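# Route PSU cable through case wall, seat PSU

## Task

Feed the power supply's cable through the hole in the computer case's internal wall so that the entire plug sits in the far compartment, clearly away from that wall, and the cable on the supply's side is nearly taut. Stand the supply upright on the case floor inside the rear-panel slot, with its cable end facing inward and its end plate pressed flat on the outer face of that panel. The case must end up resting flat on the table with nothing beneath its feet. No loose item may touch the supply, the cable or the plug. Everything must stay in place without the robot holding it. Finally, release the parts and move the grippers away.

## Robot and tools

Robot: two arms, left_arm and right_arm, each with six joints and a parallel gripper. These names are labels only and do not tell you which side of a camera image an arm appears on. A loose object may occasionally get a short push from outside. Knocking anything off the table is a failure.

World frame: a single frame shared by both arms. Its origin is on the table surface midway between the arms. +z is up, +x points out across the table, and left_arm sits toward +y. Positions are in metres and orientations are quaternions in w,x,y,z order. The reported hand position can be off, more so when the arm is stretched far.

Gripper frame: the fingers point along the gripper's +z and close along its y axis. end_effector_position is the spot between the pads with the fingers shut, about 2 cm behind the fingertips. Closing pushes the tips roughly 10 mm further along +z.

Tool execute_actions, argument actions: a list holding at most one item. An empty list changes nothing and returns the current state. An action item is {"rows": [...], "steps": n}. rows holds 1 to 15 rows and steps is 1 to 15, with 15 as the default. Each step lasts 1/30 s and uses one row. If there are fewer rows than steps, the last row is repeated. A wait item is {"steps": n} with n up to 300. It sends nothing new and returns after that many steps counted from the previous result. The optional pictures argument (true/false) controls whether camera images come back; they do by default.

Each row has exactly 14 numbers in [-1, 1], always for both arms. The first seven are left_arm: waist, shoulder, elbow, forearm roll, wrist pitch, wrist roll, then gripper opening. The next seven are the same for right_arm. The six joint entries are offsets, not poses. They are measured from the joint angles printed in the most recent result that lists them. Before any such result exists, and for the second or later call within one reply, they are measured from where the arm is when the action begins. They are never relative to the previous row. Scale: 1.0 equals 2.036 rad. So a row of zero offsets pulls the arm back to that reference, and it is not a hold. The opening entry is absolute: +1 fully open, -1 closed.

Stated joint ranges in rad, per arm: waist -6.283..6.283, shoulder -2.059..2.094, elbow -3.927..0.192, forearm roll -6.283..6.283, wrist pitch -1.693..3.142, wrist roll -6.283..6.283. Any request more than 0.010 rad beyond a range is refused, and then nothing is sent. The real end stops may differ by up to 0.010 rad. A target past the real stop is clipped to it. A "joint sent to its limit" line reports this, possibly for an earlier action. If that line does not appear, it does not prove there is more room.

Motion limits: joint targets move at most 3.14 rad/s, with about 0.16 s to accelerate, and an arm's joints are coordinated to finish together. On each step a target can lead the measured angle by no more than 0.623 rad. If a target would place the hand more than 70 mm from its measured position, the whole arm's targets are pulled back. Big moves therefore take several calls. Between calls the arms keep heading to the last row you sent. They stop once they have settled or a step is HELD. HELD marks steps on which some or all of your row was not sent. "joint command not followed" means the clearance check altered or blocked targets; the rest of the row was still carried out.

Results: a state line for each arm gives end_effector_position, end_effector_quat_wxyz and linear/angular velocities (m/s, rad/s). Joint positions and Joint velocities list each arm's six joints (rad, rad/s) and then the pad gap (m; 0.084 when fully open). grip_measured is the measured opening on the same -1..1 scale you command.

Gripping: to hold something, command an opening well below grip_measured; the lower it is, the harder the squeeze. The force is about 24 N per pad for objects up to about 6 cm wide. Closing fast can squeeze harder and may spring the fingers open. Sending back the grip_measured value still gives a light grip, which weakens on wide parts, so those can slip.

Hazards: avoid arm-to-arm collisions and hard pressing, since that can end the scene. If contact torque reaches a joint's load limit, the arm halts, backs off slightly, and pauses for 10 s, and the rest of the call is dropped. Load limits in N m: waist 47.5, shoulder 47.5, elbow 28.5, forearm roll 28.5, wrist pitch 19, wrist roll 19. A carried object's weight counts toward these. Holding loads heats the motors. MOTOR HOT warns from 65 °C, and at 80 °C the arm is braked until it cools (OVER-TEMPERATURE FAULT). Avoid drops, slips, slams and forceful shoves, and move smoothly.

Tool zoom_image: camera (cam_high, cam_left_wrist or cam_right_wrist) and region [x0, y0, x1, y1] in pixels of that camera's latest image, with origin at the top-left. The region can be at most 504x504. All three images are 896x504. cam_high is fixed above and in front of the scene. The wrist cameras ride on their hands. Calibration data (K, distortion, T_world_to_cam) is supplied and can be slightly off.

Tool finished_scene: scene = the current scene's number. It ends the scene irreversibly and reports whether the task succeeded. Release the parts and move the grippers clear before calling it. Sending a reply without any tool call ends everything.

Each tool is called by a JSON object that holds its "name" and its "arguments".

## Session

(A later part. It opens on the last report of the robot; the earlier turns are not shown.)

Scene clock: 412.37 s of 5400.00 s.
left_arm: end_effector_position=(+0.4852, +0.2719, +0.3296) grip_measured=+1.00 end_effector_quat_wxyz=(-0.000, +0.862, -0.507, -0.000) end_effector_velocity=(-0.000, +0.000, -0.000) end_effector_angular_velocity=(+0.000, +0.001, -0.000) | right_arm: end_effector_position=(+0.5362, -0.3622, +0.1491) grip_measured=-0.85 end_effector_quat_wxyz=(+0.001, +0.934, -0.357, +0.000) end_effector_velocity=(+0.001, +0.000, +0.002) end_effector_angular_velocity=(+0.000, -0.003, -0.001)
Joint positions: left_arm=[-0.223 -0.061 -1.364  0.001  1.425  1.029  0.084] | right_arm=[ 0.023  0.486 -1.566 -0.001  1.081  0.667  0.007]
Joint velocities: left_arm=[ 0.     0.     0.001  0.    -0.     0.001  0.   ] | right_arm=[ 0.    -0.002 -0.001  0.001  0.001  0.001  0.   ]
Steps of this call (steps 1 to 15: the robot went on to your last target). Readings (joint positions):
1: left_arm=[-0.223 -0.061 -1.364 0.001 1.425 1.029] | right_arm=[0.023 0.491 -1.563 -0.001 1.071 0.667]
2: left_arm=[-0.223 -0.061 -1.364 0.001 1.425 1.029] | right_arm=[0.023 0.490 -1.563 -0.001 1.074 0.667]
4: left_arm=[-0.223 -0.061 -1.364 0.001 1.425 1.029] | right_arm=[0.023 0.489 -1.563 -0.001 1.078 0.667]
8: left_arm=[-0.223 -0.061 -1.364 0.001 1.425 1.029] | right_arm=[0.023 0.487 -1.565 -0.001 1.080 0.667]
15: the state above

{"name": "execute_actions", "arguments": {"actions": [{"rows": [[0,0,0,0,0,0,1, 0.2553,-0.069,0.1019,0,-0.0334,-0.85,-1]], "steps": 15}], "pictures": false}}

{"name": "execute_actions", "arguments": {"actions": [{"steps": 45}]}}

Scene clock: 416.73 s of 5400.00 s.
left_arm: end_effector_position=(+0.4852, +0.2719, +0.3296) grip_measured=+1.00 end_effector_quat_wxyz=(-0.000, +0.862, -0.507, -0.000) end_effector_velocity=(-0.000, +0.000, -0.000) end_effector_angular_velocity=(+0.000, +0.000, +0.001) | right_arm: end_effector_position=(+0.5061, -0.2098, +0.1502) grip_measured=-0.85 end_effector_quat_wxyz=(+0.000, +0.999, -0.034, +0.001) end_effector_velocity=(-0.114, +0.327, +0.000) end_effector_angular_velocity=(-0.002, +0.001, +1.833)
Joint positions: left_arm=[-0.223 -0.061 -1.364  0.001  1.425  1.029  0.084] | right_arm=[ 0.287  0.414 -1.461 -0.001  1.046  0.271  0.007]
Joint velocities: left_arm=[ 0.    -0.     0.     0.     0.    -0.001 -0.   ] | right_arm=[ 0.597 -0.161  0.238 -0.    -0.078 -1.236 -0.   ]
Steps of this call (steps 1 to 15: the robot went on to your last target; steps 16 to 90: nothing new was sent; then 0.87 s passed at rest; steps 91 to 105: all 15 steps of this action). Readings (joint positions):
91: left_arm=[-0.223 -0.061 -1.364 0.001 1.425 1.029] | right_arm=[0.023 0.485 -1.566 -0.001 1.081 0.667]
92: left_arm=[-0.223 -0.061 -1.364 0.001 1.425 1.029] | right_arm=[0.025 0.484 -1.565 -0.001 1.080 0.662]
94: left_arm=[-0.223 -0.061 -1.364 0.001 1.425 1.029] | right_arm=[0.051 0.476 -1.553 -0.002 1.076 0.625]
98: left_arm=[-0.223 -0.061 -1.364 0.001 1.425 1.029] | right_arm=[0.144 0.453 -1.518 -0.001 1.065 0.514]
105: the state above

Scene clock: 418.23 s of 5400.00 s.
left_arm: end_effector_position=(+0.4852, +0.2719, +0.3296) grip_measured=+1.00 end_effector_quat_wxyz=(-0.000, +0.862, -0.507, -0.000) end_effector_velocity=(-0.000, +0.000, -0.000) end_effector_angular_velocity=(+0.000, +0.001, -0.001) | right_arm: end_effector_position=(+0.4403, -0.0803, +0.1497) grip_measured=-0.85 end_effector_quat_wxyz=(+0.001, +0.725, +0.689, +0.000) end_effector_velocity=(-0.000, +0.000, -0.000) end_effector_angular_velocity=(+0.000, +0.000, +0.000)
Joint positions: left_arm=[-0.223 -0.061 -1.364  0.001  1.425  1.029  0.084] | right_arm=[ 0.542  0.345 -1.359 -0.001  1.013 -1.063  0.007]
Joint velocities: left_arm=[ 0.    -0.     0.001  0.     0.     0.001  0.   ] | right_arm=[ 0.  0. -0.  0. -0. -0. -0.]
Steps of this call (steps 1 to 45: the robot went on to your last target). Readings (joint positions):
1: left_arm=[-0.223 -0.061 -1.364 0.001 1.425 1.029] | right_arm=[0.307 0.409 -1.453 -0.001 1.043 0.228]
2: left_arm=[-0.223 -0.061 -1.364 0.001 1.425 1.029] | right_arm=[0.326 0.404 -1.445 -0.001 1.041 0.183]
4: left_arm=[-0.223 -0.061 -1.364 0.001 1.425 1.029] | right_arm=[0.365 0.393 -1.430 -0.001 1.036 0.083]
8: left_arm=[-0.223 -0.061 -1.364 0.001 1.425 1.029] | right_arm=[0.439 0.373 -1.400 -0.001 1.026 -0.168]
45: the state above
All arms were judged still, so your last target was given up. Only a new action makes them travel on or press farther. Fingers that are still opening or closing keep moving.
camera_calibration (this result's frames):
cam_left_wrist: T_world_to_cam=[[-0.883609, -0.467686, -0.0224812, 0.598543], [-0.467903, 0.883764, 0.00525876, 0.053905], [0.0174087, 0.0151657, -0.999733, 0.444832], [0, 0, 0, 1]] pos_world=[0.546356, 0.225545, 0.457886]
cam_right_wrist: T_world_to_cam=[[0.998577, -0.0503996, -0.0174139, -0.404977], [-0.0504694, -0.998719, -0.00359362, 0.00965223], [-0.0172105, 0.00446738, -0.999842, 0.288092], [0, 0, 0, 1]] pos_world=[0.409847, -0.0120578, 0.281029]

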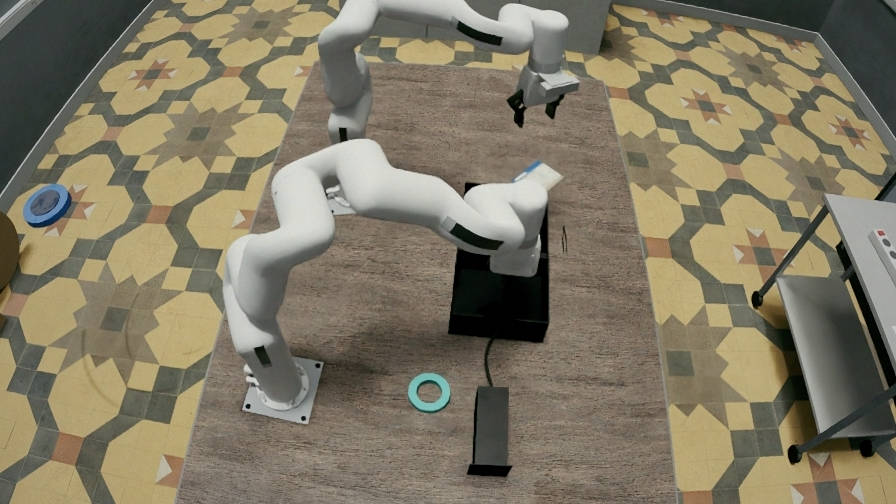

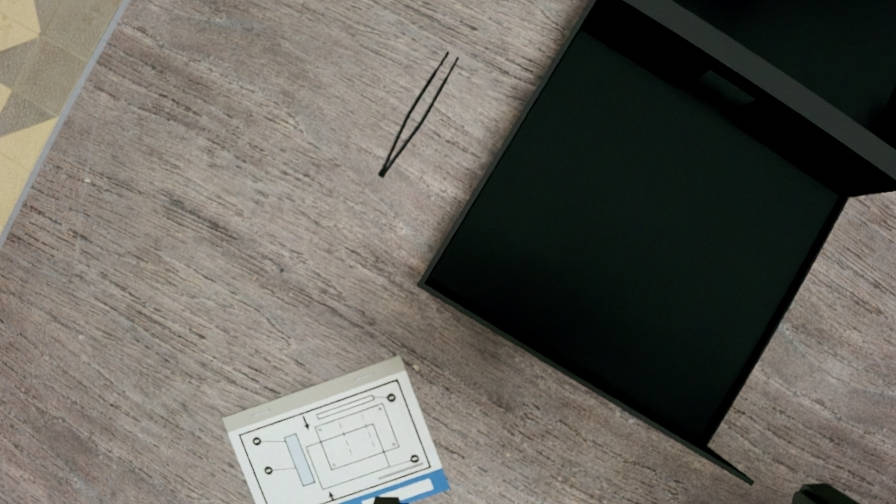

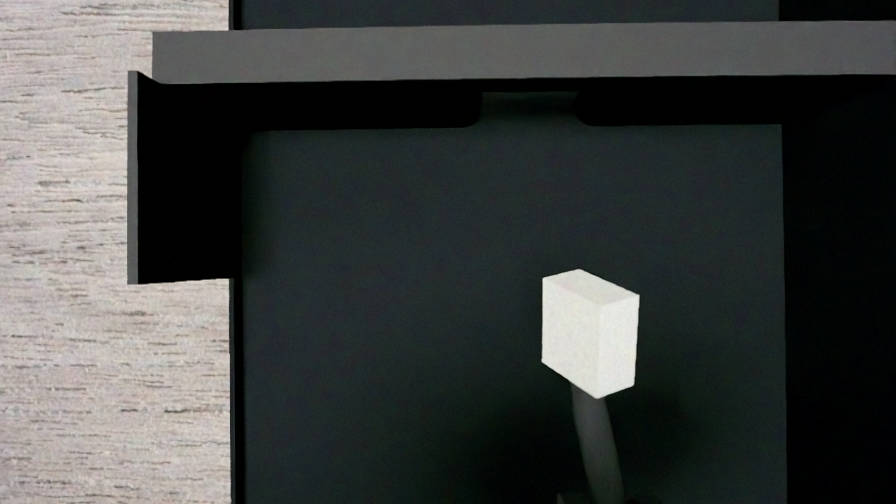

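{"name": "zoom_image", "arguments": {"camera": "cam_right_wrist", "region": [400, 40, 680, 180]}}

Region (400, 40, 680, 180) of cam_right_wrist's 896x504 image, scaled by 1.800, with more detail than that image has.

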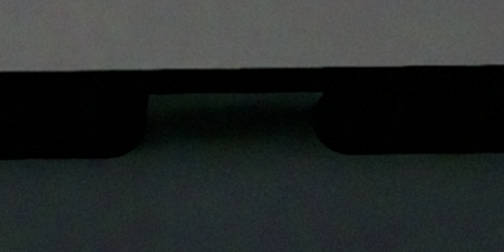

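{"name": "execute_actions", "arguments": {"actions": [{"rows": [[0,0,0,0,0,0,1, 0,0.0878,0.0431,0,-0.1304,0,-1]], "steps": 15}], "pictures": false}}

{"name": "execute_actions", "arguments": {"actions": [{"steps": 25}], "pictures": false}}

{"name": "execute_actions", "arguments": {"actions": [{"rows": [[0,0,0,0,0,0,1, 0,0,0,0,0,0,-0.68]], "steps": 15}], "pictures": false}}

{"name": "execute_actions", "arguments": {"actions": [{"steps": 20}]}}

Scene clock: 430.00 s of 5400.00 s.
left_arm: end_effector_position=(+0.4852, +0.2719, +0.3296) grip_measured=+1.00 end_effector_quat_wxyz=(-0.000, +0.862, -0.507, -0.000) end_effector_velocity=(-0.000, -0.000, -0.000) end_effector_angular_velocity=(-0.000, +0.001, +0.000) | right_arm: end_effector_position=(+0.4401, -0.0803, +0.0400) grip_measured=-0.85 end_effector_quat_wxyz=(+0.000, +0.724, +0.689, -0.001) end_effector_velocity=(+0.020, +0.010, -0.009) end_effector_angular_velocity=(+0.037, -0.075, +0.001)
Joint positions: left_arm=[-0.223 -0.061 -1.364  0.001  1.425  1.029  0.084] | right_arm=[ 0.542  0.518 -1.274 -0.001  0.757 -1.063  0.007]
Joint velocities: left_arm=[-0. -0.  0. -0.  0. -0.  0.] | right_arm=[ 0.001  0.035 -0.005 -0.001 -0.114  0.     0.   ]
Steps of this call (steps 1 to 90: nothing new was sent; then 8.27 s passed at rest; steps 91 to 105: all 15 steps of this action). Readings (joint positions):
91: left_arm=[-0.223 -0.061 -1.364 0.001 1.425 1.029] | right_arm=[0.542 0.345 -1.358 -0.001 1.012 -1.063]
92: left_arm=[-0.223 -0.061 -1.364 0.001 1.425 1.029] | right_arm=[0.542 0.347 -1.358 -0.001 1.008 -1.063]
94: left_arm=[-0.223 -0.061 -1.364 0.001 1.425 1.029] | right_arm=[0.542 0.369 -1.351 -0.001 0.967 -1.063]
98: left_arm=[-0.223 -0.061 -1.364 0.001 1.425 1.029] | right_arm=[0.542 0.455 -1.303 -0.001 0.854 -1.063]
105: the state above

Scene clock: 430.83 s of 5400.00 s.
left_arm: end_effector_position=(+0.4852, +0.2719, +0.3296) grip_measured=+1.00 end_effector_quat_wxyz=(-0.000, +0.862, -0.507, -0.000) end_effector_velocity=(+0.000, +0.001, +0.000) end_effector_angular_velocity=(+0.000, +0.000, +0.001) | right_arm: end_effector_position=(+0.4400, -0.0804, +0.0364) grip_measured=-0.85 end_effector_quat_wxyz=(+0.000, +0.724, +0.689, -0.000) end_effector_velocity=(-0.001, -0.000, -0.000) end_effector_angular_velocity=(-0.001, +0.001, -0.001)
Joint positions: left_arm=[-0.223 -0.061 -1.364  0.001  1.425  1.029  0.084] | right_arm=[ 0.542  0.524 -1.271 -0.001  0.747 -1.063  0.007]
Joint velocities: left_arm=[ 0.001  0.    -0.     0.     0.    -0.    -0.   ] | right_arm=[ 0.    -0.     0.002  0.     0.     0.001  0.   ]
Steps of this call (steps 1 to 25: the robot went on to your last target). Readings (joint positions):
1: left_arm=[-0.223 -0.061 -1.364 0.001 1.425 1.029] | right_arm=[0.542 0.519 -1.274 -0.001 0.754 -1.063]
2: left_arm=[-0.223 -0.061 -1.364 0.001 1.425 1.029] | right_arm=[0.542 0.520 -1.274 -0.001 0.752 -1.063]
4: left_arm=[-0.223 -0.061 -1.364 0.001 1.425 1.029] | right_arm=[0.542 0.521 -1.273 -0.001 0.750 -1.063]
8: left_arm=[-0.223 -0.061 -1.364 0.001 1.425 1.029] | right_arm=[0.542 0.523 -1.272 -0.001 0.748 -1.063]
25: the state above

Scene clock: 431.33 s of 5400.00 s.
left_arm: end_effector_position=(+0.4852, +0.2719, +0.3296) grip_measured=+1.00 end_effector_quat_wxyz=(-0.000, +0.862, -0.507, -0.000) end_effector_velocity=(+0.000, -0.000, +0.000) end_effector_angular_velocity=(-0.000, -0.000, +0.001) | right_arm: end_effector_position=(+0.4400, -0.0804, +0.0364) grip_measured=-0.70 end_effector_quat_wxyz=(+0.000, +0.724, +0.689, -0.000) end_effector_velocity=(-0.001, -0.000, -0.001) end_effector_angular_velocity=(-0.001, +0.003, +0.000)
Joint positions: left_arm=[-0.223 -0.061 -1.364  0.001  1.425  1.029  0.084] | right_arm=[ 0.542  0.524 -1.271 -0.001  0.747 -1.063  0.013]
Joint velocities: left_arm=[-0.    -0.    -0.    -0.     0.    -0.001  0.   ] | right_arm=[ 0.     0.     0.003 -0.    -0.     0.    -0.   ]
Steps of this call (steps 1 to 15: all 15 steps of this action). Readings (joint positions):
1: left_arm=[-0.223 -0.061 -1.364 0.001 1.425 1.029] | right_arm=[0.542 0.524 -1.271 -0.001 0.747 -1.063]
2: left_arm=[-0.223 -0.061 -1.364 0.001 1.425 1.029] | right_arm=[0.542 0.524 -1.271 -0.001 0.747 -1.063]
4: left_arm=[-0.223 -0.061 -1.364 0.001 1.425 1.029] | right_arm=[0.542 0.524 -1.271 -0.001 0.747 -1.063]
8: left_arm=[-0.223 -0.061 -1.364 0.001 1.425 1.029] | right_arm=[0.542 0.524 -1.271 -0.001 0.747 -1.063]
15: the state above

Scene clock: 432.00 s of 5400.00 s.
left_arm: end_effector_position=(+0.4852, +0.2719, +0.3296) grip_measured=+1.00 end_effector_quat_wxyz=(-0.000, +0.862, -0.507, -0.000) end_effector_velocity=(-0.000, -0.000, -0.000) end_effector_angular_velocity=(-0.000, -0.000, +0.000) | right_arm: end_effector_position=(+0.4400, -0.0804, +0.0364) grip_measured=-0.70 end_effector_quat_wxyz=(+0.000, +0.724, +0.689, -0.000) end_effector_velocity=(+0.000, +0.000, +0.000) end_effector_angular_velocity=(+0.000, -0.001, -0.000)
Joint positions: left_arm=[-0.223 -0.061 -1.364  0.001  1.425  1.029  0.084] | right_arm=[ 0.542  0.524 -1.271 -0.001  0.747 -1.063  0.013]
Joint velocities: left_arm=[-0.    -0.     0.001 -0.    -0.001 -0.    -0.   ] | right_arm=[ 0.    -0.001 -0.    -0.     0.     0.001  0.   ]
Steps of this call (steps 1 to 15: the robot went on to your last target; steps 16 to 20: nothing new was sent). Readings (joint positions):
1: left_arm=[-0.223 -0.061 -1.364 0.001 1.425 1.029] | right_arm=[0.542 0.524 -1.271 -0.001 0.747 -1.063]
2: left_arm=[-0.223 -0.061 -1.364 0.001 1.425 1.029] | right_arm=[0.542 0.524 -1.271 -0.001 0.747 -1.063]
4: left_arm=[-0.223 -0.061 -1.364 0.001 1.425 1.029] | right_arm=[0.542 0.524 -1.271 -0.001 0.747 -1.063]
8: left_arm=[-0.223 -0.061 -1.364 0.001 1.425 1.029] | right_arm=[0.542 0.524 -1.271 -0.001 0.747 -1.063]
20: the state above
All arms were judged still, so your last target was given up. Only a new action makes them travel on or press farther. Fingers that are still opening or closing keep moving.
camera_calibration (this result's frames):
cam_left_wrist: T_world_to_cam=[[-0.883608, -0.467687, -0.0224816, 0.598543], [-0.467903, 0.883764, 0.00525864, 0.0539052], [0.017409, 0.0151658, -0.999733, 0.444832], [0, 0, 0, 1]] pos_world=[0.546356, 0.225545, 0.457886]
cam_right_wrist: T_world_to_cam=[[0.998573, -0.0501519, -0.0183541, -0.4066], [-0.0502208, -0.998733, -0.00330884, 0.0090405], [-0.0181649, 0.00422588, -0.999826, 0.175155], [0, 0, 0, 1]] pos_world=[0.409655, -0.0121029, 0.167692]

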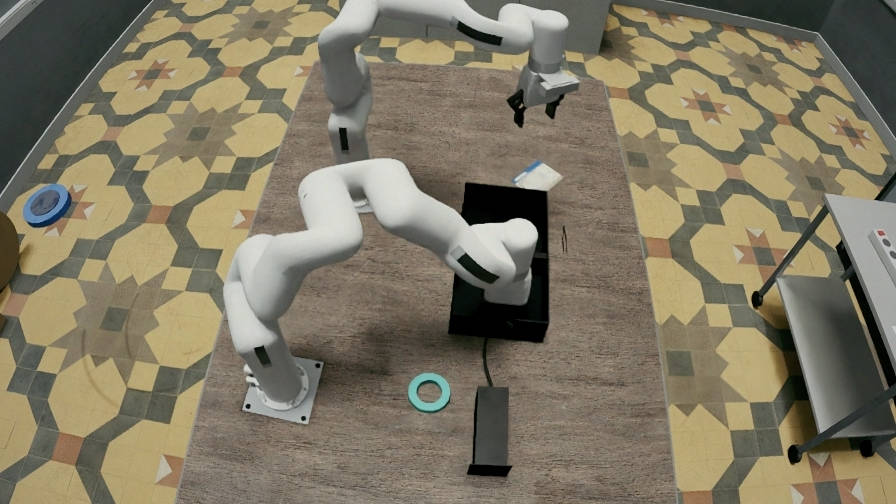

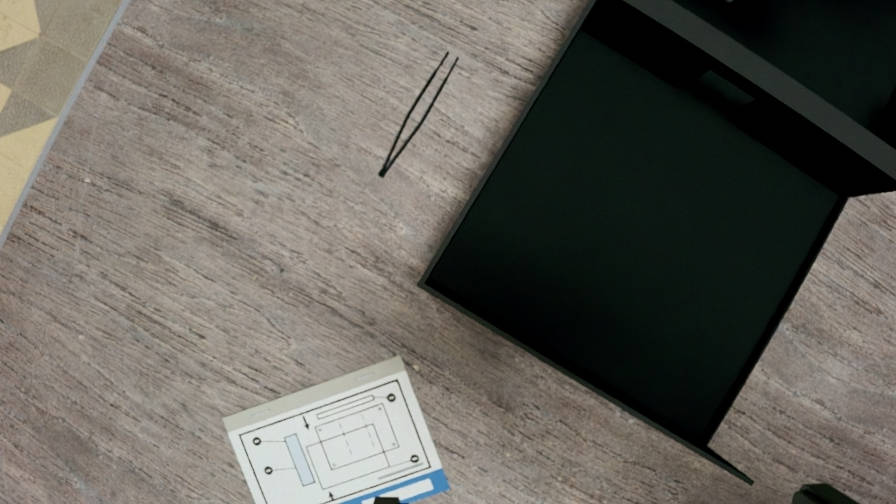

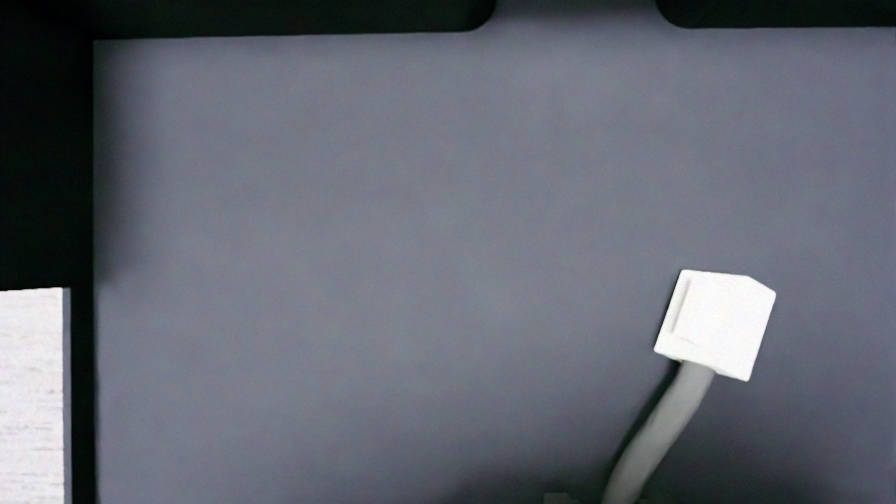

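{"name": "execute_actions", "arguments": {"actions": [{"rows": [[0,0,0,0,0,0,1, 0,0,0,0,0,0,-1]], "steps": 15}], "pictures": false}}

{"name": "execute_actions", "arguments": {"actions": [{"steps": 15}]}}

Scene clock: 435.20 s of 5400.00 s.
left_arm: end_effector_position=(+0.4852, +0.2719, +0.3296) grip_measured=+1.00 end_effector_quat_wxyz=(-0.000, +0.862, -0.507, -0.000) end_effector_velocity=(+0.000, -0.000, +0.000) end_effector_angular_velocity=(-0.000, +0.000, +0.000) | right_arm: end_effector_position=(+0.4400, -0.0804, +0.0364) grip_measured=-1.00 end_effector_quat_wxyz=(+0.000, +0.724, +0.689, -0.000) end_effector_velocity=(-0.000, +0.000, -0.000) end_effector_angular_velocity=(+0.000, +0.000, +0.000)
Joint positions: left_arm=[-0.223 -0.061 -1.364  0.001  1.425  1.029  0.084] | right_arm=[ 0.542  0.524 -1.271 -0.001  0.747 -1.063  0.   ]
Joint velocities: left_arm=[-0.  0. -0. -0.  0. -0. -0.] | right_arm=[ 0.     0.    -0.     0.001  0.    -0.     0.   ]
Steps of this call (steps 1 to 81: nothing new was sent; steps 82 to 96: all 15 steps of this action). Readings (joint positions):
82: left_arm=[-0.223 -0.061 -1.364 0.001 1.425 1.029] | right_arm=[0.542 0.524 -1.271 -0.001 0.747 -1.063]
83: left_arm=[-0.223 -0.061 -1.364 0.001 1.425 1.029] | right_arm=[0.542 0.524 -1.271 -0.001 0.747 -1.063]
85: left_arm=[-0.223 -0.061 -1.364 0.001 1.425 1.029] | right_arm=[0.542 0.524 -1.271 -0.001 0.747 -1.063]
89: left_arm=[-0.223 -0.061 -1.364 0.001 1.425 1.029] | right_arm=[0.542 0.524 -1.271 -0.001 0.747 -1.063]
96: the state above

Scene clock: 435.70 s of 5400.00 s.
left_arm: end_effector_position=(+0.4852, +0.2719, +0.3296) grip_measured=+1.00 end_effector_quat_wxyz=(-0.000, +0.862, -0.507, -0.000) end_effector_velocity=(-0.000, -0.000, -0.001) end_effector_angular_velocity=(-0.000, +0.001, +0.000) | right_arm: end_effector_position=(+0.4400, -0.0804, +0.0364) grip_measured=-1.00 end_effector_quat_wxyz=(+0.000, +0.724, +0.689, -0.000) end_effector_velocity=(+0.000, +0.000, +0.000) end_effector_angular_velocity=(+0.000, -0.001, +0.000)
Joint positions: left_arm=[-0.223 -0.061 -1.364  0.001  1.425  1.029  0.084] | right_arm=[ 0.542  0.524 -1.271 -0.001  0.747 -1.063  0.   ]
Joint velocities: left_arm=[-0.001 -0.     0.001 -0.     0.    -0.001  0.   ] | right_arm=[ 0.     0.    -0.001  0.     0.    -0.     0.   ]
Steps of this call (steps 1 to 15: the robot went on to your last target). Readings (joint positions):
1: left_arm=[-0.223 -0.061 -1.364 0.001 1.425 1.029] | right_arm=[0.542 0.524 -1.271 -0.001 0.747 -1.063]
2: left_arm=[-0.223 -0.061 -1.364 0.001 1.425 1.029] | right_arm=[0.542 0.524 -1.271 -0.001 0.747 -1.063]
4: left_arm=[-0.223 -0.061 -1.364 0.001 1.425 1.029] | right_arm=[0.542 0.524 -1.271 -0.001 0.747 -1.063]
8: left_arm=[-0.223 -0.061 -1.364 0.001 1.425 1.029] | right_arm=[0.542 0.524 -1.271 -0.001 0.747 -1.063]
15: the state above
All arms were judged still, so your last target was given up. Only a new action makes them travel on or press farther. Fingers that are still opening or closing keep moving.
camera_calibration (this result's frames):
cam_left_wrist: T_world_to_cam=[[-0.883608, -0.467687, -0.0224816, 0.598543], [-0.467903, 0.883764, 0.00525873, 0.0539051], [0.017409, 0.0151658, -0.999733, 0.444832], [0, 0, 0, 1]] pos_world=[0.546356, 0.225545, 0.457886]
cam_right_wrist: T_world_to_cam=[[0.998573, -0.050152, -0.0183516, -0.406601], [-0.0502209, -0.998733, -0.00331015, 0.00904096], [-0.0181623, 0.00422706, -0.999826, 0.175155], [0, 0, 0, 1]] pos_world=[0.409656, -0.0121027, 0.167692]

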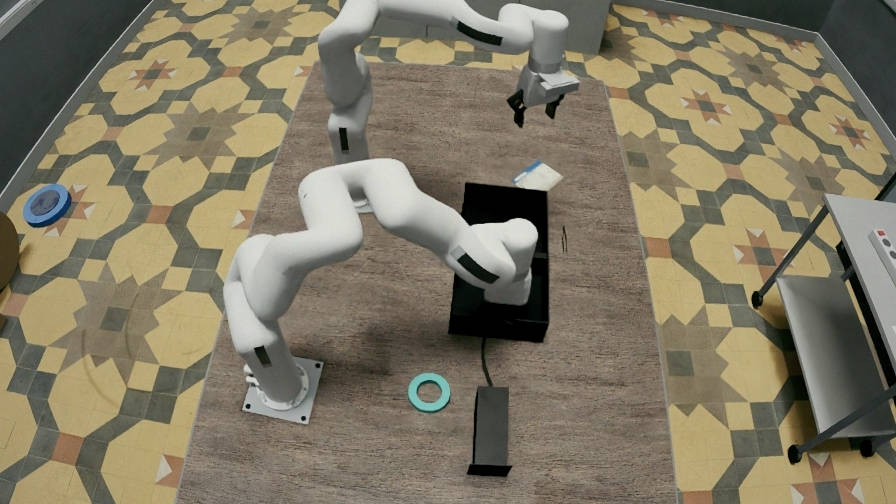

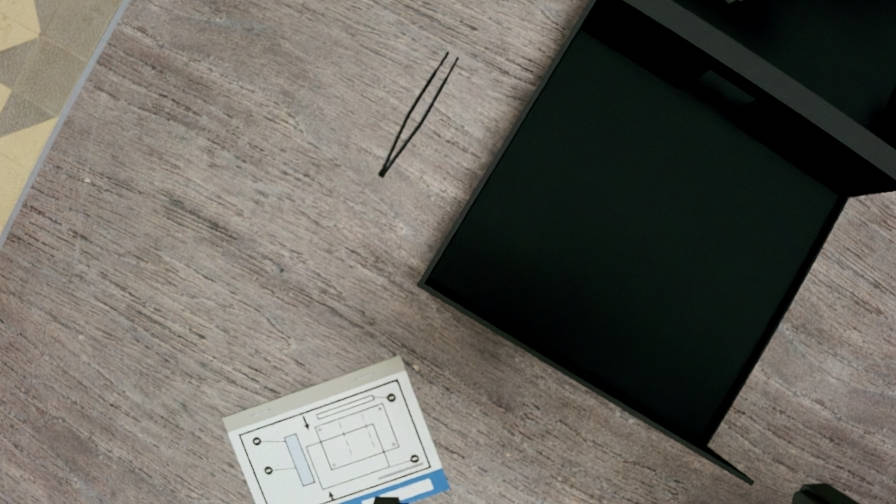

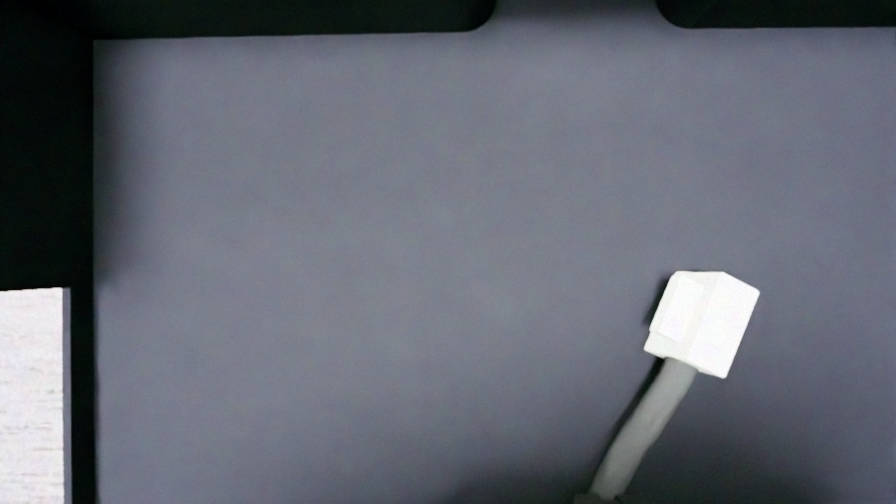

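{"name": "execute_actions", "arguments": {"actions": [{"rows": [[0,0,0,0,0,0,1, 0,0,0,0,0,0,-0.4],[0,0,0,0,0,0,1, 0,0,0,0,0,0,-0.4],[0,0,0,0,0,0,1, 0,0,0,0,0,0,-0.4],[0,0,0,0,0,0,1, 0,0,0,0,0,0,-0.4],[0,0,0,0,0,0,1, 0,0,0,0,0,0,-0.4],[0,0,0,0,0,0,1, 0,0,0,0,0,0,-0.4],[0,0,0,0,0,0,1, 0,0,0,0,0,0,-0.4],[0,0,0,0,0,0,1, 0,0,0,0,0,0,-0.4],[0,0,0,0,0,0,1, 0,0,0,0,0,0.221,-0.4]], "steps": 15}], "pictures": false}}

{"name": "execute_actions", "arguments": {"actions": [{"steps": 20}]}}

Scene clock: 453.77 s of 5400.00 s.
left_arm: end_effector_position=(+0.4852, +0.2719, +0.3296) grip_measured=+1.00 end_effector_quat_wxyz=(-0.000, +0.862, -0.507, -0.000) end_effector_velocity=(-0.000, +0.000, -0.000) end_effector_angular_velocity=(+0.000, +0.000, -0.002) | right_arm: end_effector_position=(+0.4400, -0.0803, +0.0364) grip_measured=-0.42 end_effector_quat_wxyz=(+0.000, +0.795, +0.607, -0.000) end_effector_velocity=(-0.000, -0.000, -0.000) end_effector_angular_velocity=(+0.000, -0.001, -1.865)
Joint positions: left_arm=[-0.223 -0.061 -1.364  0.001  1.425  1.029  0.084] | right_arm=[ 0.542  0.524 -1.271 -0.001  0.747 -0.847  0.026]
Joint velocities: left_arm=[ 0.    -0.     0.     0.     0.     0.002 -0.   ] | right_arm=[-0.     0.001 -0.001  0.     0.     1.865 -0.   ]
Steps of this call (steps 1 to 90: nothing new was sent; then 14.57 s passed at rest; steps 91 to 105: all 15 steps of this action). Readings (joint positions):
91: left_arm=[-0.223 -0.061 -1.364 0.001 1.425 1.029] | right_arm=[0.542 0.524 -1.271 -0.001 0.747 -1.063]
92: left_arm=[-0.223 -0.061 -1.364 0.001 1.425 1.029] | right_arm=[0.542 0.524 -1.271 -0.001 0.747 -1.063]
94: left_arm=[-0.223 -0.061 -1.364 0.001 1.425 1.029] | right_arm=[0.542 0.524 -1.271 -0.001 0.747 -1.063]
98: left_arm=[-0.223 -0.061 -1.364 0.001 1.425 1.029] | right_arm=[0.542 0.524 -1.271 -0.001 0.747 -1.063]
105: the state above

Scene clock: 454.43 s of 5400.00 s.
left_arm: end_effector_position=(+0.4852, +0.2719, +0.3296) grip_measured=+1.00 end_effector_quat_wxyz=(-0.000, +0.862, -0.507, -0.000) end_effector_velocity=(+0.000, +0.000, +0.000) end_effector_angular_velocity=(-0.000, -0.000, +0.001) | right_arm: end_effector_position=(+0.4400, -0.0803, +0.0364) grip_measured=-0.42 end_effector_quat_wxyz=(+0.000, +0.860, +0.510, -0.000) end_effector_velocity=(-0.000, -0.000, -0.000) end_effector_angular_velocity=(-0.001, +0.000, -0.002)
Joint positions: left_arm=[-0.223 -0.061 -1.364  0.001  1.425  1.029  0.084] | right_arm=[ 0.542  0.524 -1.271 -0.001  0.747 -0.614  0.026]
Joint velocities: left_arm=[ 0.001 -0.    -0.     0.    -0.    -0.    -0.   ] | right_arm=[-0.    -0.     0.001 -0.001  0.     0.003 -0.   ]
Steps of this call (steps 1 to 20: the robot went on to your last target). Readings (joint positions):
1: left_arm=[-0.223 -0.061 -1.364 0.001 1.425 1.029] | right_arm=[0.542 0.524 -1.271 -0.001 0.747 -0.787]
2: left_arm=[-0.223 -0.061 -1.364 0.001 1.425 1.029] | right_arm=[0.542 0.524 -1.271 -0.001 0.747 -0.737]
4: left_arm=[-0.223 -0.061 -1.364 0.001 1.425 1.029] | right_arm=[0.542 0.524 -1.271 -0.001 0.747 -0.674]
8: left_arm=[-0.223 -0.061 -1.364 0.001 1.425 1.029] | right_arm=[0.542 0.524 -1.271 -0.001 0.747 -0.628]
20: the state above
camera_calibration (this result's frames):
cam_left_wrist: T_world_to_cam=[[-0.883608, -0.467687, -0.0224815, 0.598543], [-0.467903, 0.883764, 0.00525889, 0.0539051], [0.0174088, 0.015166, -0.999733, 0.444832], [0, 0, 0, 1]] pos_world=[0.546356, 0.225545, 0.457886]
cam_right_wrist: T_world_to_cam=[[0.877565, -0.47912, -0.017999, -0.387841], [-0.47925, -0.877671, -0.00352267, 0.207567], [-0.0141095, 0.0117174, -0.999832, 0.173982], [0, 0, 0, 1]] pos_world=[0.442287, -0.00568488, 0.167703]

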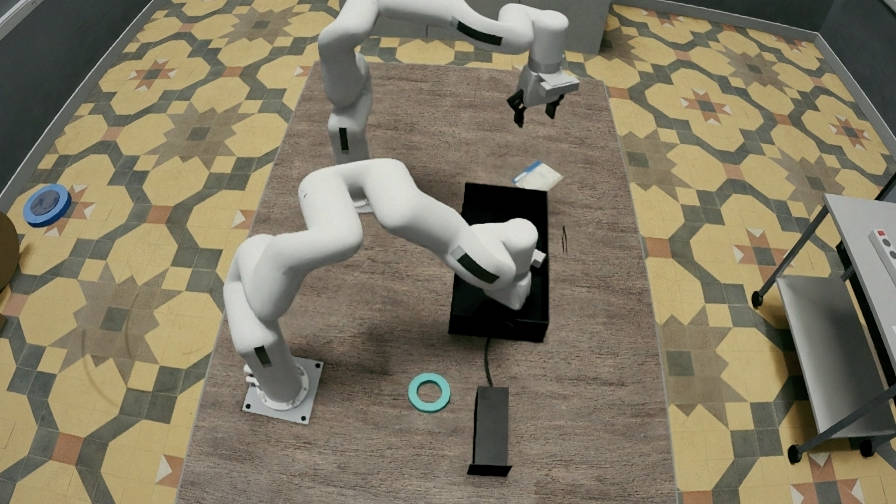

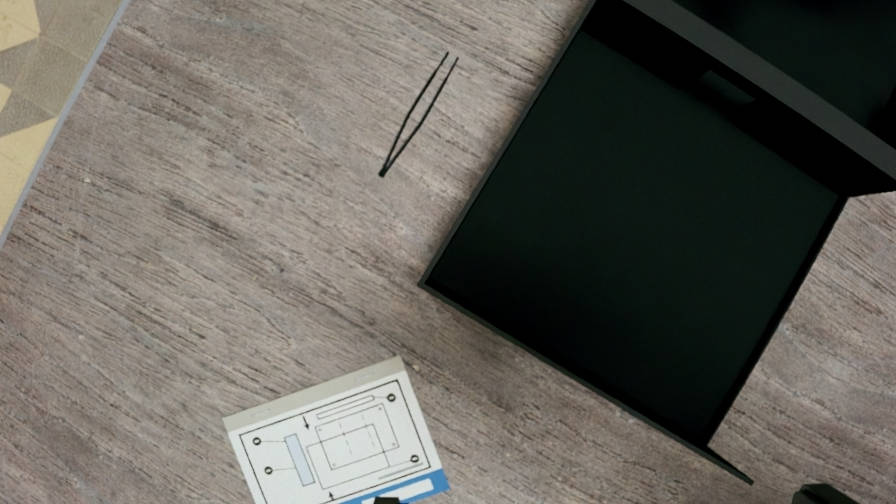

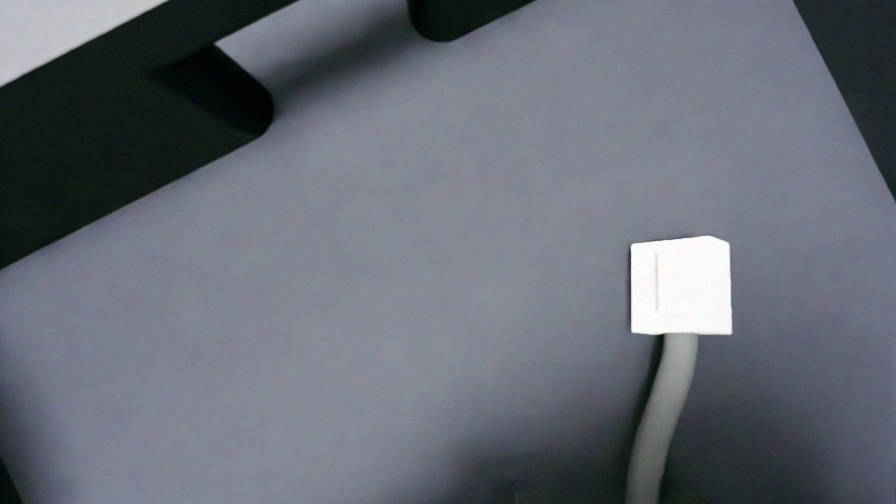

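{"name": "execute_actions", "arguments": {"actions": [{"rows": [[0,0,0,0,0,0,1, 0,0.0059,0.0005,0,-0.0064,0,-0.4],[0,0,0,0,0,0,1, 0,0.0059,0.0005,0,-0.0064,0,-0.4],[0,0,0,0,0,0,1, 0,0.0059,0.0005,0,-0.0064,0,-0.4],[0,0,0,0,0,0,1, 0,0.0059,0.0005,0,-0.0064,0,-0.4],[0,0,0,0,0,0,1, 0,0.0059,0.0005,0,-0.0064,0,-0.4],[0,0,0,0,0,0,1, 0,0.0059,0.0005,0,-0.0064,0,-0.4],[0,0,0,0,0,0,1, 0,0.0059,0.0005,0,-0.0064,0,-0.4],[0,0,0,0,0,0,1, 0,0.0059,0.0005,0,-0.0064,0,-0.4],[0,0,0,0,0,0,1, 0,0.0059,0.0005,0,-0.0064,0,-0.4],[0,0,0,0,0,0,1, 0,0.0059,0.0005,0,-0.0064,0,-0.7],[0,0,0,0,0,0,1, 0,0.0059,0.0005,0,-0.0064,0,-0.7],[0,0,0,0,0,0,1, 0,0.0059,0.0005,0,-0.0064,0,-0.7],[0,0,0,0,0,0,1, 0,0.0059,0.0005,0,-0.0064,0,-1]], "steps": 15}], "pictures": false}}

{"name": "execute_actions", "arguments": {"actions": [{"steps": 20}]}}

Scene clock: 459.50 s of 5400.00 s.
left_arm: end_effector_position=(+0.4852, +0.2719, +0.3296) grip_measured=+1.00 end_effector_quat_wxyz=(-0.000, +0.862, -0.507, -0.000) end_effector_velocity=(+0.000, +0.000, +0.000) end_effector_angular_velocity=(-0.000, -0.001, +0.002) | right_arm: end_effector_position=(+0.4400, -0.0803, +0.0305) grip_measured=-0.85 end_effector_quat_wxyz=(+0.000, +0.860, +0.510, -0.000) end_effector_velocity=(-0.000, +0.000, -0.001) end_effector_angular_velocity=(-0.000, +0.000, +0.001)
Joint positions: left_arm=[-0.223 -0.061 -1.364  0.001  1.425  1.029  0.084] | right_arm=[ 0.542  0.536 -1.27  -0.001  0.734 -0.614  0.007]
Joint velocities: left_arm=[ 0.001 -0.    -0.001  0.     0.    -0.002 -0.   ] | right_arm=[ 0.001  0.001  0.001 -0.001 -0.001 -0.     0.   ]
Steps of this call (steps 1 to 15: the robot went on to your last target; steps 16 to 90: nothing new was sent; then 1.57 s passed at rest; steps 91 to 105: all 15 steps of this action). Readings (joint positions):
91: left_arm=[-0.223 -0.061 -1.364 0.001 1.425 1.029] | right_arm=[0.542 0.524 -1.271 -0.001 0.747 -0.613]
92: left_arm=[-0.223 -0.061 -1.364 0.001 1.425 1.029] | right_arm=[0.542 0.525 -1.271 -0.001 0.745 -0.613]
94: left_arm=[-0.223 -0.061 -1.364 0.001 1.425 1.029] | right_arm=[0.542 0.530 -1.271 -0.001 0.740 -0.613]
98: left_arm=[-0.223 -0.061 -1.364 0.001 1.425 1.029] | right_arm=[0.542 0.535 -1.269 -0.001 0.736 -0.613]
105: the state above

Scene clock: 460.17 s of 5400.00 s.
left_arm: end_effector_position=(+0.4852, +0.2719, +0.3296) grip_measured=+1.00 end_effector_quat_wxyz=(-0.000, +0.862, -0.507, -0.000) end_effector_velocity=(+0.000, -0.000, +0.001) end_effector_angular_velocity=(-0.000, -0.002, -0.001) | right_arm: end_effector_position=(+0.4400, -0.0803, +0.0304) grip_measured=-0.85 end_effector_quat_wxyz=(+0.000, +0.860, +0.510, -0.000) end_effector_velocity=(+0.000, -0.000, +0.000) end_effector_angular_velocity=(-0.000, -0.000, +0.000)
Joint positions: left_arm=[-0.223 -0.061 -1.364  0.001  1.425  1.029  0.084] | right_arm=[ 0.542  0.536 -1.27  -0.001  0.734 -0.614  0.007]
Joint velocities: left_arm=[-0.    -0.    -0.002 -0.     0.     0.    -0.   ] | right_arm=[ 0. -0.  0. -0.  0. -0. -0.]
Steps of this call (steps 1 to 15: the robot went on to your last target; steps 16 to 20: nothing new was sent). Readings (joint positions):
1: left_arm=[-0.223 -0.061 -1.364 0.001 1.425 1.029] | right_arm=[0.542 0.536 -1.270 -0.001 0.734 -0.614]
2: left_arm=[-0.223 -0.061 -1.364 0.001 1.425 1.029] | right_arm=[0.542 0.536 -1.270 -0.001 0.734 -0.614]
4: left_arm=[-0.223 -0.061 -1.364 0.001 1.425 1.029] | right_arm=[0.542 0.536 -1.270 -0.001 0.734 -0.614]
8: left_arm=[-0.223 -0.061 -1.364 0.001 1.425 1.029] | right_arm=[0.542 0.536 -1.270 -0.001 0.734 -0.614]
20: the state above
All arms were judged still, so your last target was given up. Only a new action makes them travel on or press farther. Fingers that are still opening or closing keep moving.
camera_calibration (this result's frames):
cam_left_wrist: T_world_to_cam=[[-0.883608, -0.467687, -0.0224815, 0.598543], [-0.467903, 0.883764, 0.00525888, 0.053905], [0.0174088, 0.0151659, -0.999733, 0.444832], [0, 0, 0, 1]] pos_world=[0.546356, 0.225545, 0.457886]
cam_right_wrist: T_world_to_cam=[[0.877572, -0.479106, -0.0179932, -0.387958], [-0.479237, -0.877678, -0.00355305, 0.207561], [-0.01409, 0.0117411, -0.999832, 0.16795], [0, 0, 0, 1]] pos_world=[0.442298, -0.00567329, 0.161679]

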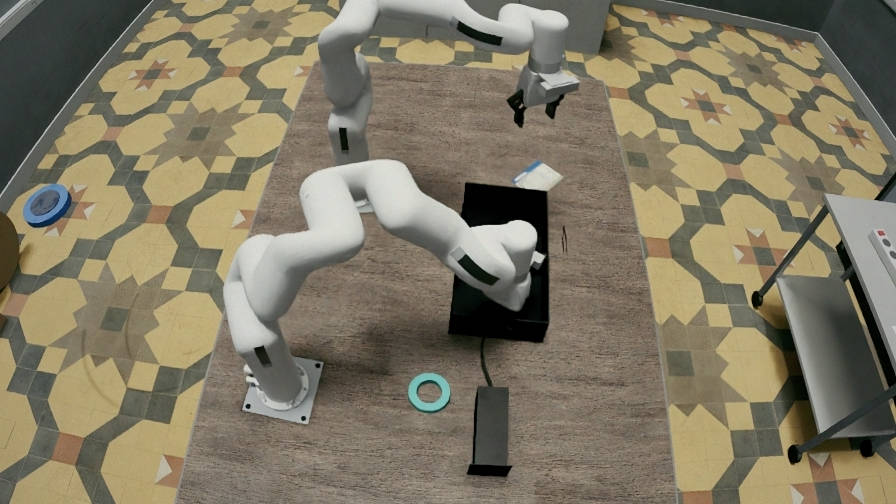

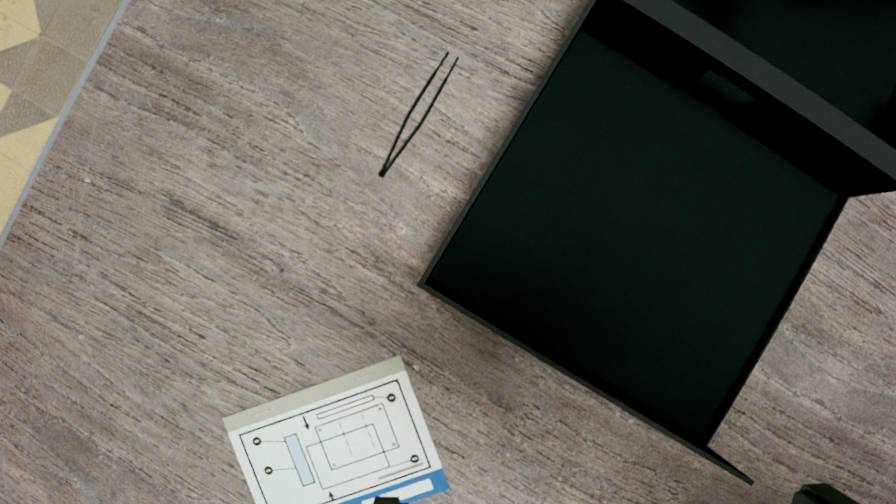

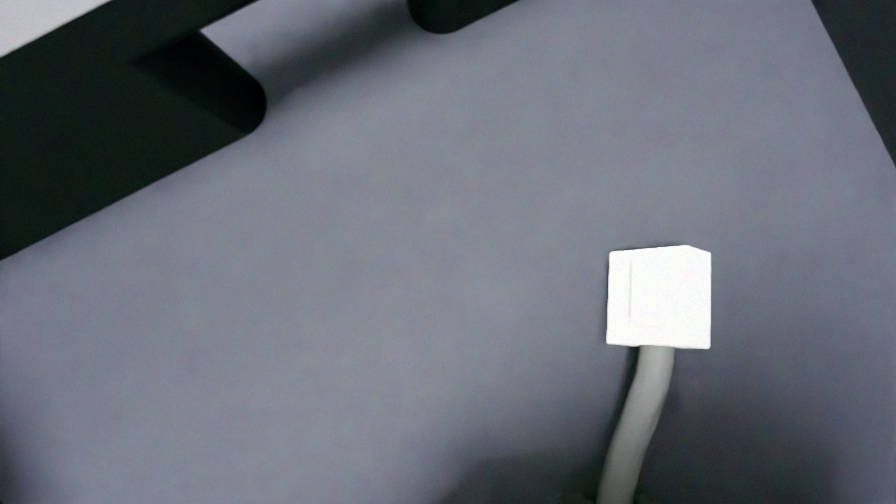

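{"name": "execute_actions", "arguments": {"actions": [{"rows": [[0,0,0,0,0,0,1, 0.0317,0.0029,-0.0102,0,0.0073,-0.2114,-1]], "steps": 15}], "pictures": false}}

{"name": "execute_actions", "arguments": {"actions": [{"steps": 20}]}}

Scene clock: 467.97 s of 5400.00 s.
left_arm: end_effector_position=(+0.4852, +0.2719, +0.3296) grip_measured=+1.00 end_effector_quat_wxyz=(-0.000, +0.862, -0.507, -0.000) end_effector_velocity=(-0.000, -0.000, -0.000) end_effector_angular_velocity=(+0.000, +0.001, +0.001) | right_arm: end_effector_position=(+0.4273, -0.0477, +0.0333) grip_measured=-0.85 end_effector_quat_wxyz=(+0.000, +0.714, +0.700, -0.000) end_effector_velocity=(-0.002, +0.006, +0.000) end_effector_angular_velocity=(-0.001, +0.002, +0.151)
Joint positions: left_arm=[-0.223 -0.061 -1.364  0.001  1.425  1.029  0.084] | right_arm=[ 0.605  0.542 -1.29  -0.001  0.749 -1.03   0.007]
Joint velocities: left_arm=[-0.     0.     0.001 -0.     0.    -0.001 -0.   ] | right_arm=[ 0.011  0.002 -0.006  0.     0.005 -0.14  -0.   ]
Steps of this call (steps 1 to 90: nothing new was sent; then 4.30 s passed at rest; steps 91 to 105: all 15 steps of this action). Readings (joint positions):
91: left_arm=[-0.223 -0.061 -1.364 0.001 1.425 1.029] | right_arm=[0.542 0.536 -1.270 -0.001 0.734 -0.614]
92: left_arm=[-0.223 -0.061 -1.364 0.001 1.425 1.029] | right_arm=[0.543 0.536 -1.270 -0.001 0.734 -0.619]
94: left_arm=[-0.223 -0.061 -1.364 0.001 1.425 1.029] | right_arm=[0.548 0.537 -1.272 -0.001 0.736 -0.663]
98: left_arm=[-0.223 -0.061 -1.364 0.001 1.425 1.029] | right_arm=[0.583 0.540 -1.283 -0.001 0.743 -0.883]
105: the state above

Scene clock: 468.63 s of 5400.00 s.
left_arm: end_effector_position=(+0.4852, +0.2719, +0.3296) grip_measured=+1.00 end_effector_quat_wxyz=(-0.000, +0.862, -0.507, -0.000) end_effector_velocity=(-0.000, -0.000, -0.000) end_effector_angular_velocity=(+0.000, +0.001, -0.001) | right_arm: end_effector_position=(+0.4269, -0.0467, +0.0335) grip_measured=-0.85 end_effector_quat_wxyz=(+0.000, +0.709, +0.706, -0.000) end_effector_velocity=(+0.000, +0.000, +0.000) end_effector_angular_velocity=(+0.000, -0.000, +0.000)
Joint positions: left_arm=[-0.223 -0.061 -1.364  0.001  1.425  1.029  0.084] | right_arm=[ 0.607  0.542 -1.291 -0.001  0.749 -1.044  0.007]
Joint velocities: left_arm=[-0.001  0.     0.001 -0.     0.     0.    -0.   ] | right_arm=[ 0.     0.    -0.001  0.     0.    -0.    -0.   ]
Steps of this call (steps 1 to 20: the robot went on to your last target). Readings (joint positions):
1: left_arm=[-0.223 -0.061 -1.364 0.001 1.425 1.029] | right_arm=[0.605 0.542 -1.290 -0.001 0.749 -1.034]
2: left_arm=[-0.223 -0.061 -1.364 0.001 1.425 1.029] | right_arm=[0.606 0.542 -1.290 -0.001 0.749 -1.037]
4: left_arm=[-0.223 -0.061 -1.364 0.001 1.425 1.029] | right_arm=[0.606 0.542 -1.290 -0.001 0.749 -1.040]
8: left_arm=[-0.223 -0.061 -1.364 0.001 1.425 1.029] | right_arm=[0.607 0.542 -1.291 -0.001 0.749 -1.043]
20: the state above
camera_calibration (this result's frames):
cam_left_wrist: T_world_to_cam=[[-0.883608, -0.467687, -0.0224817, 0.598543], [-0.467903, 0.883764, 0.00525876, 0.0539052], [0.017409, 0.0151659, -0.999733, 0.444832], [0, 0, 0, 1]] pos_world=[0.546356, 0.225545, 0.457886]
cam_right_wrist: T_world_to_cam=[[0.999821, -0.00492694, -0.0182939, -0.390328], [-0.0049888, -0.999982, -0.00333768, 0.0226466], [-0.0182772, 0.00342835, -0.999827, 0.17192], [0, 0, 0, 1]] pos_world=[0.393514, 0.0201337, 0.164825]

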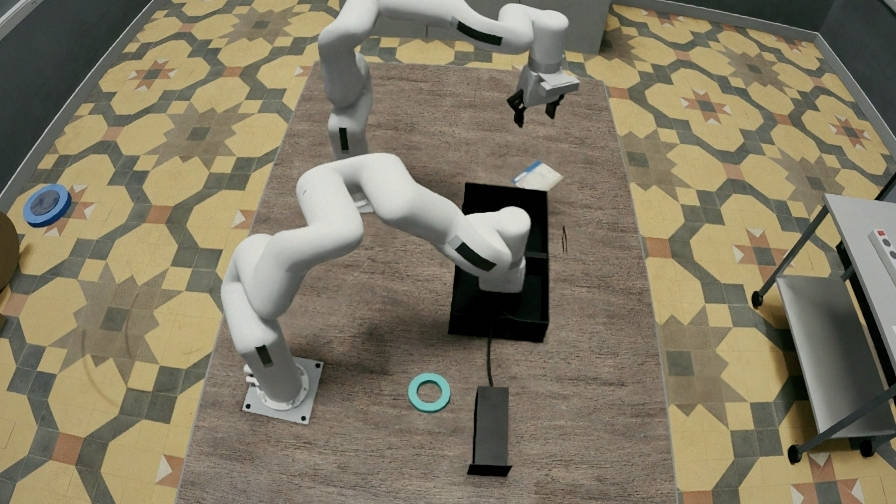

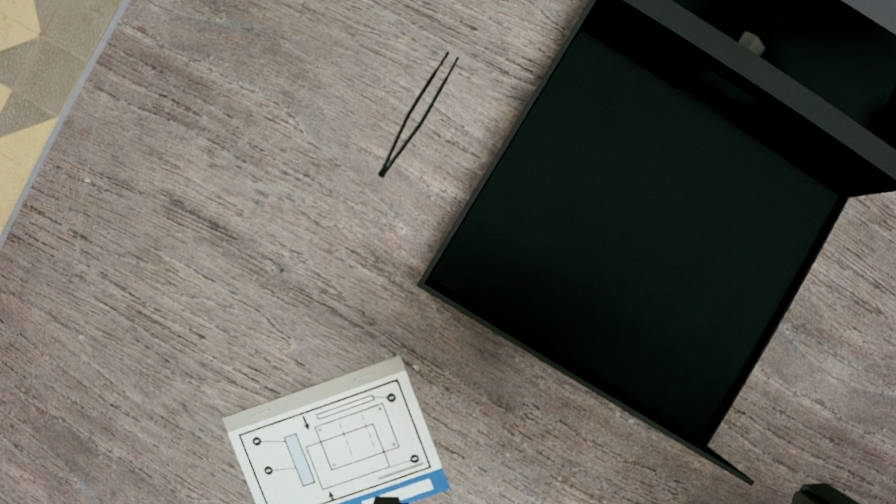

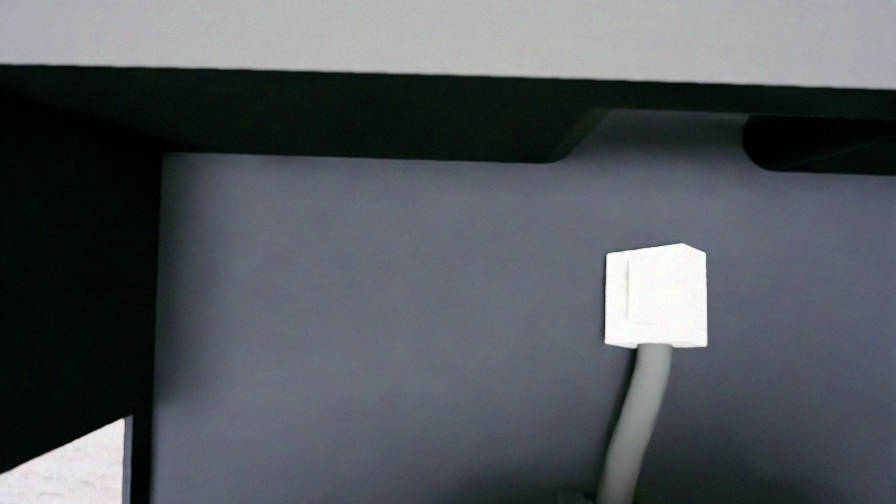

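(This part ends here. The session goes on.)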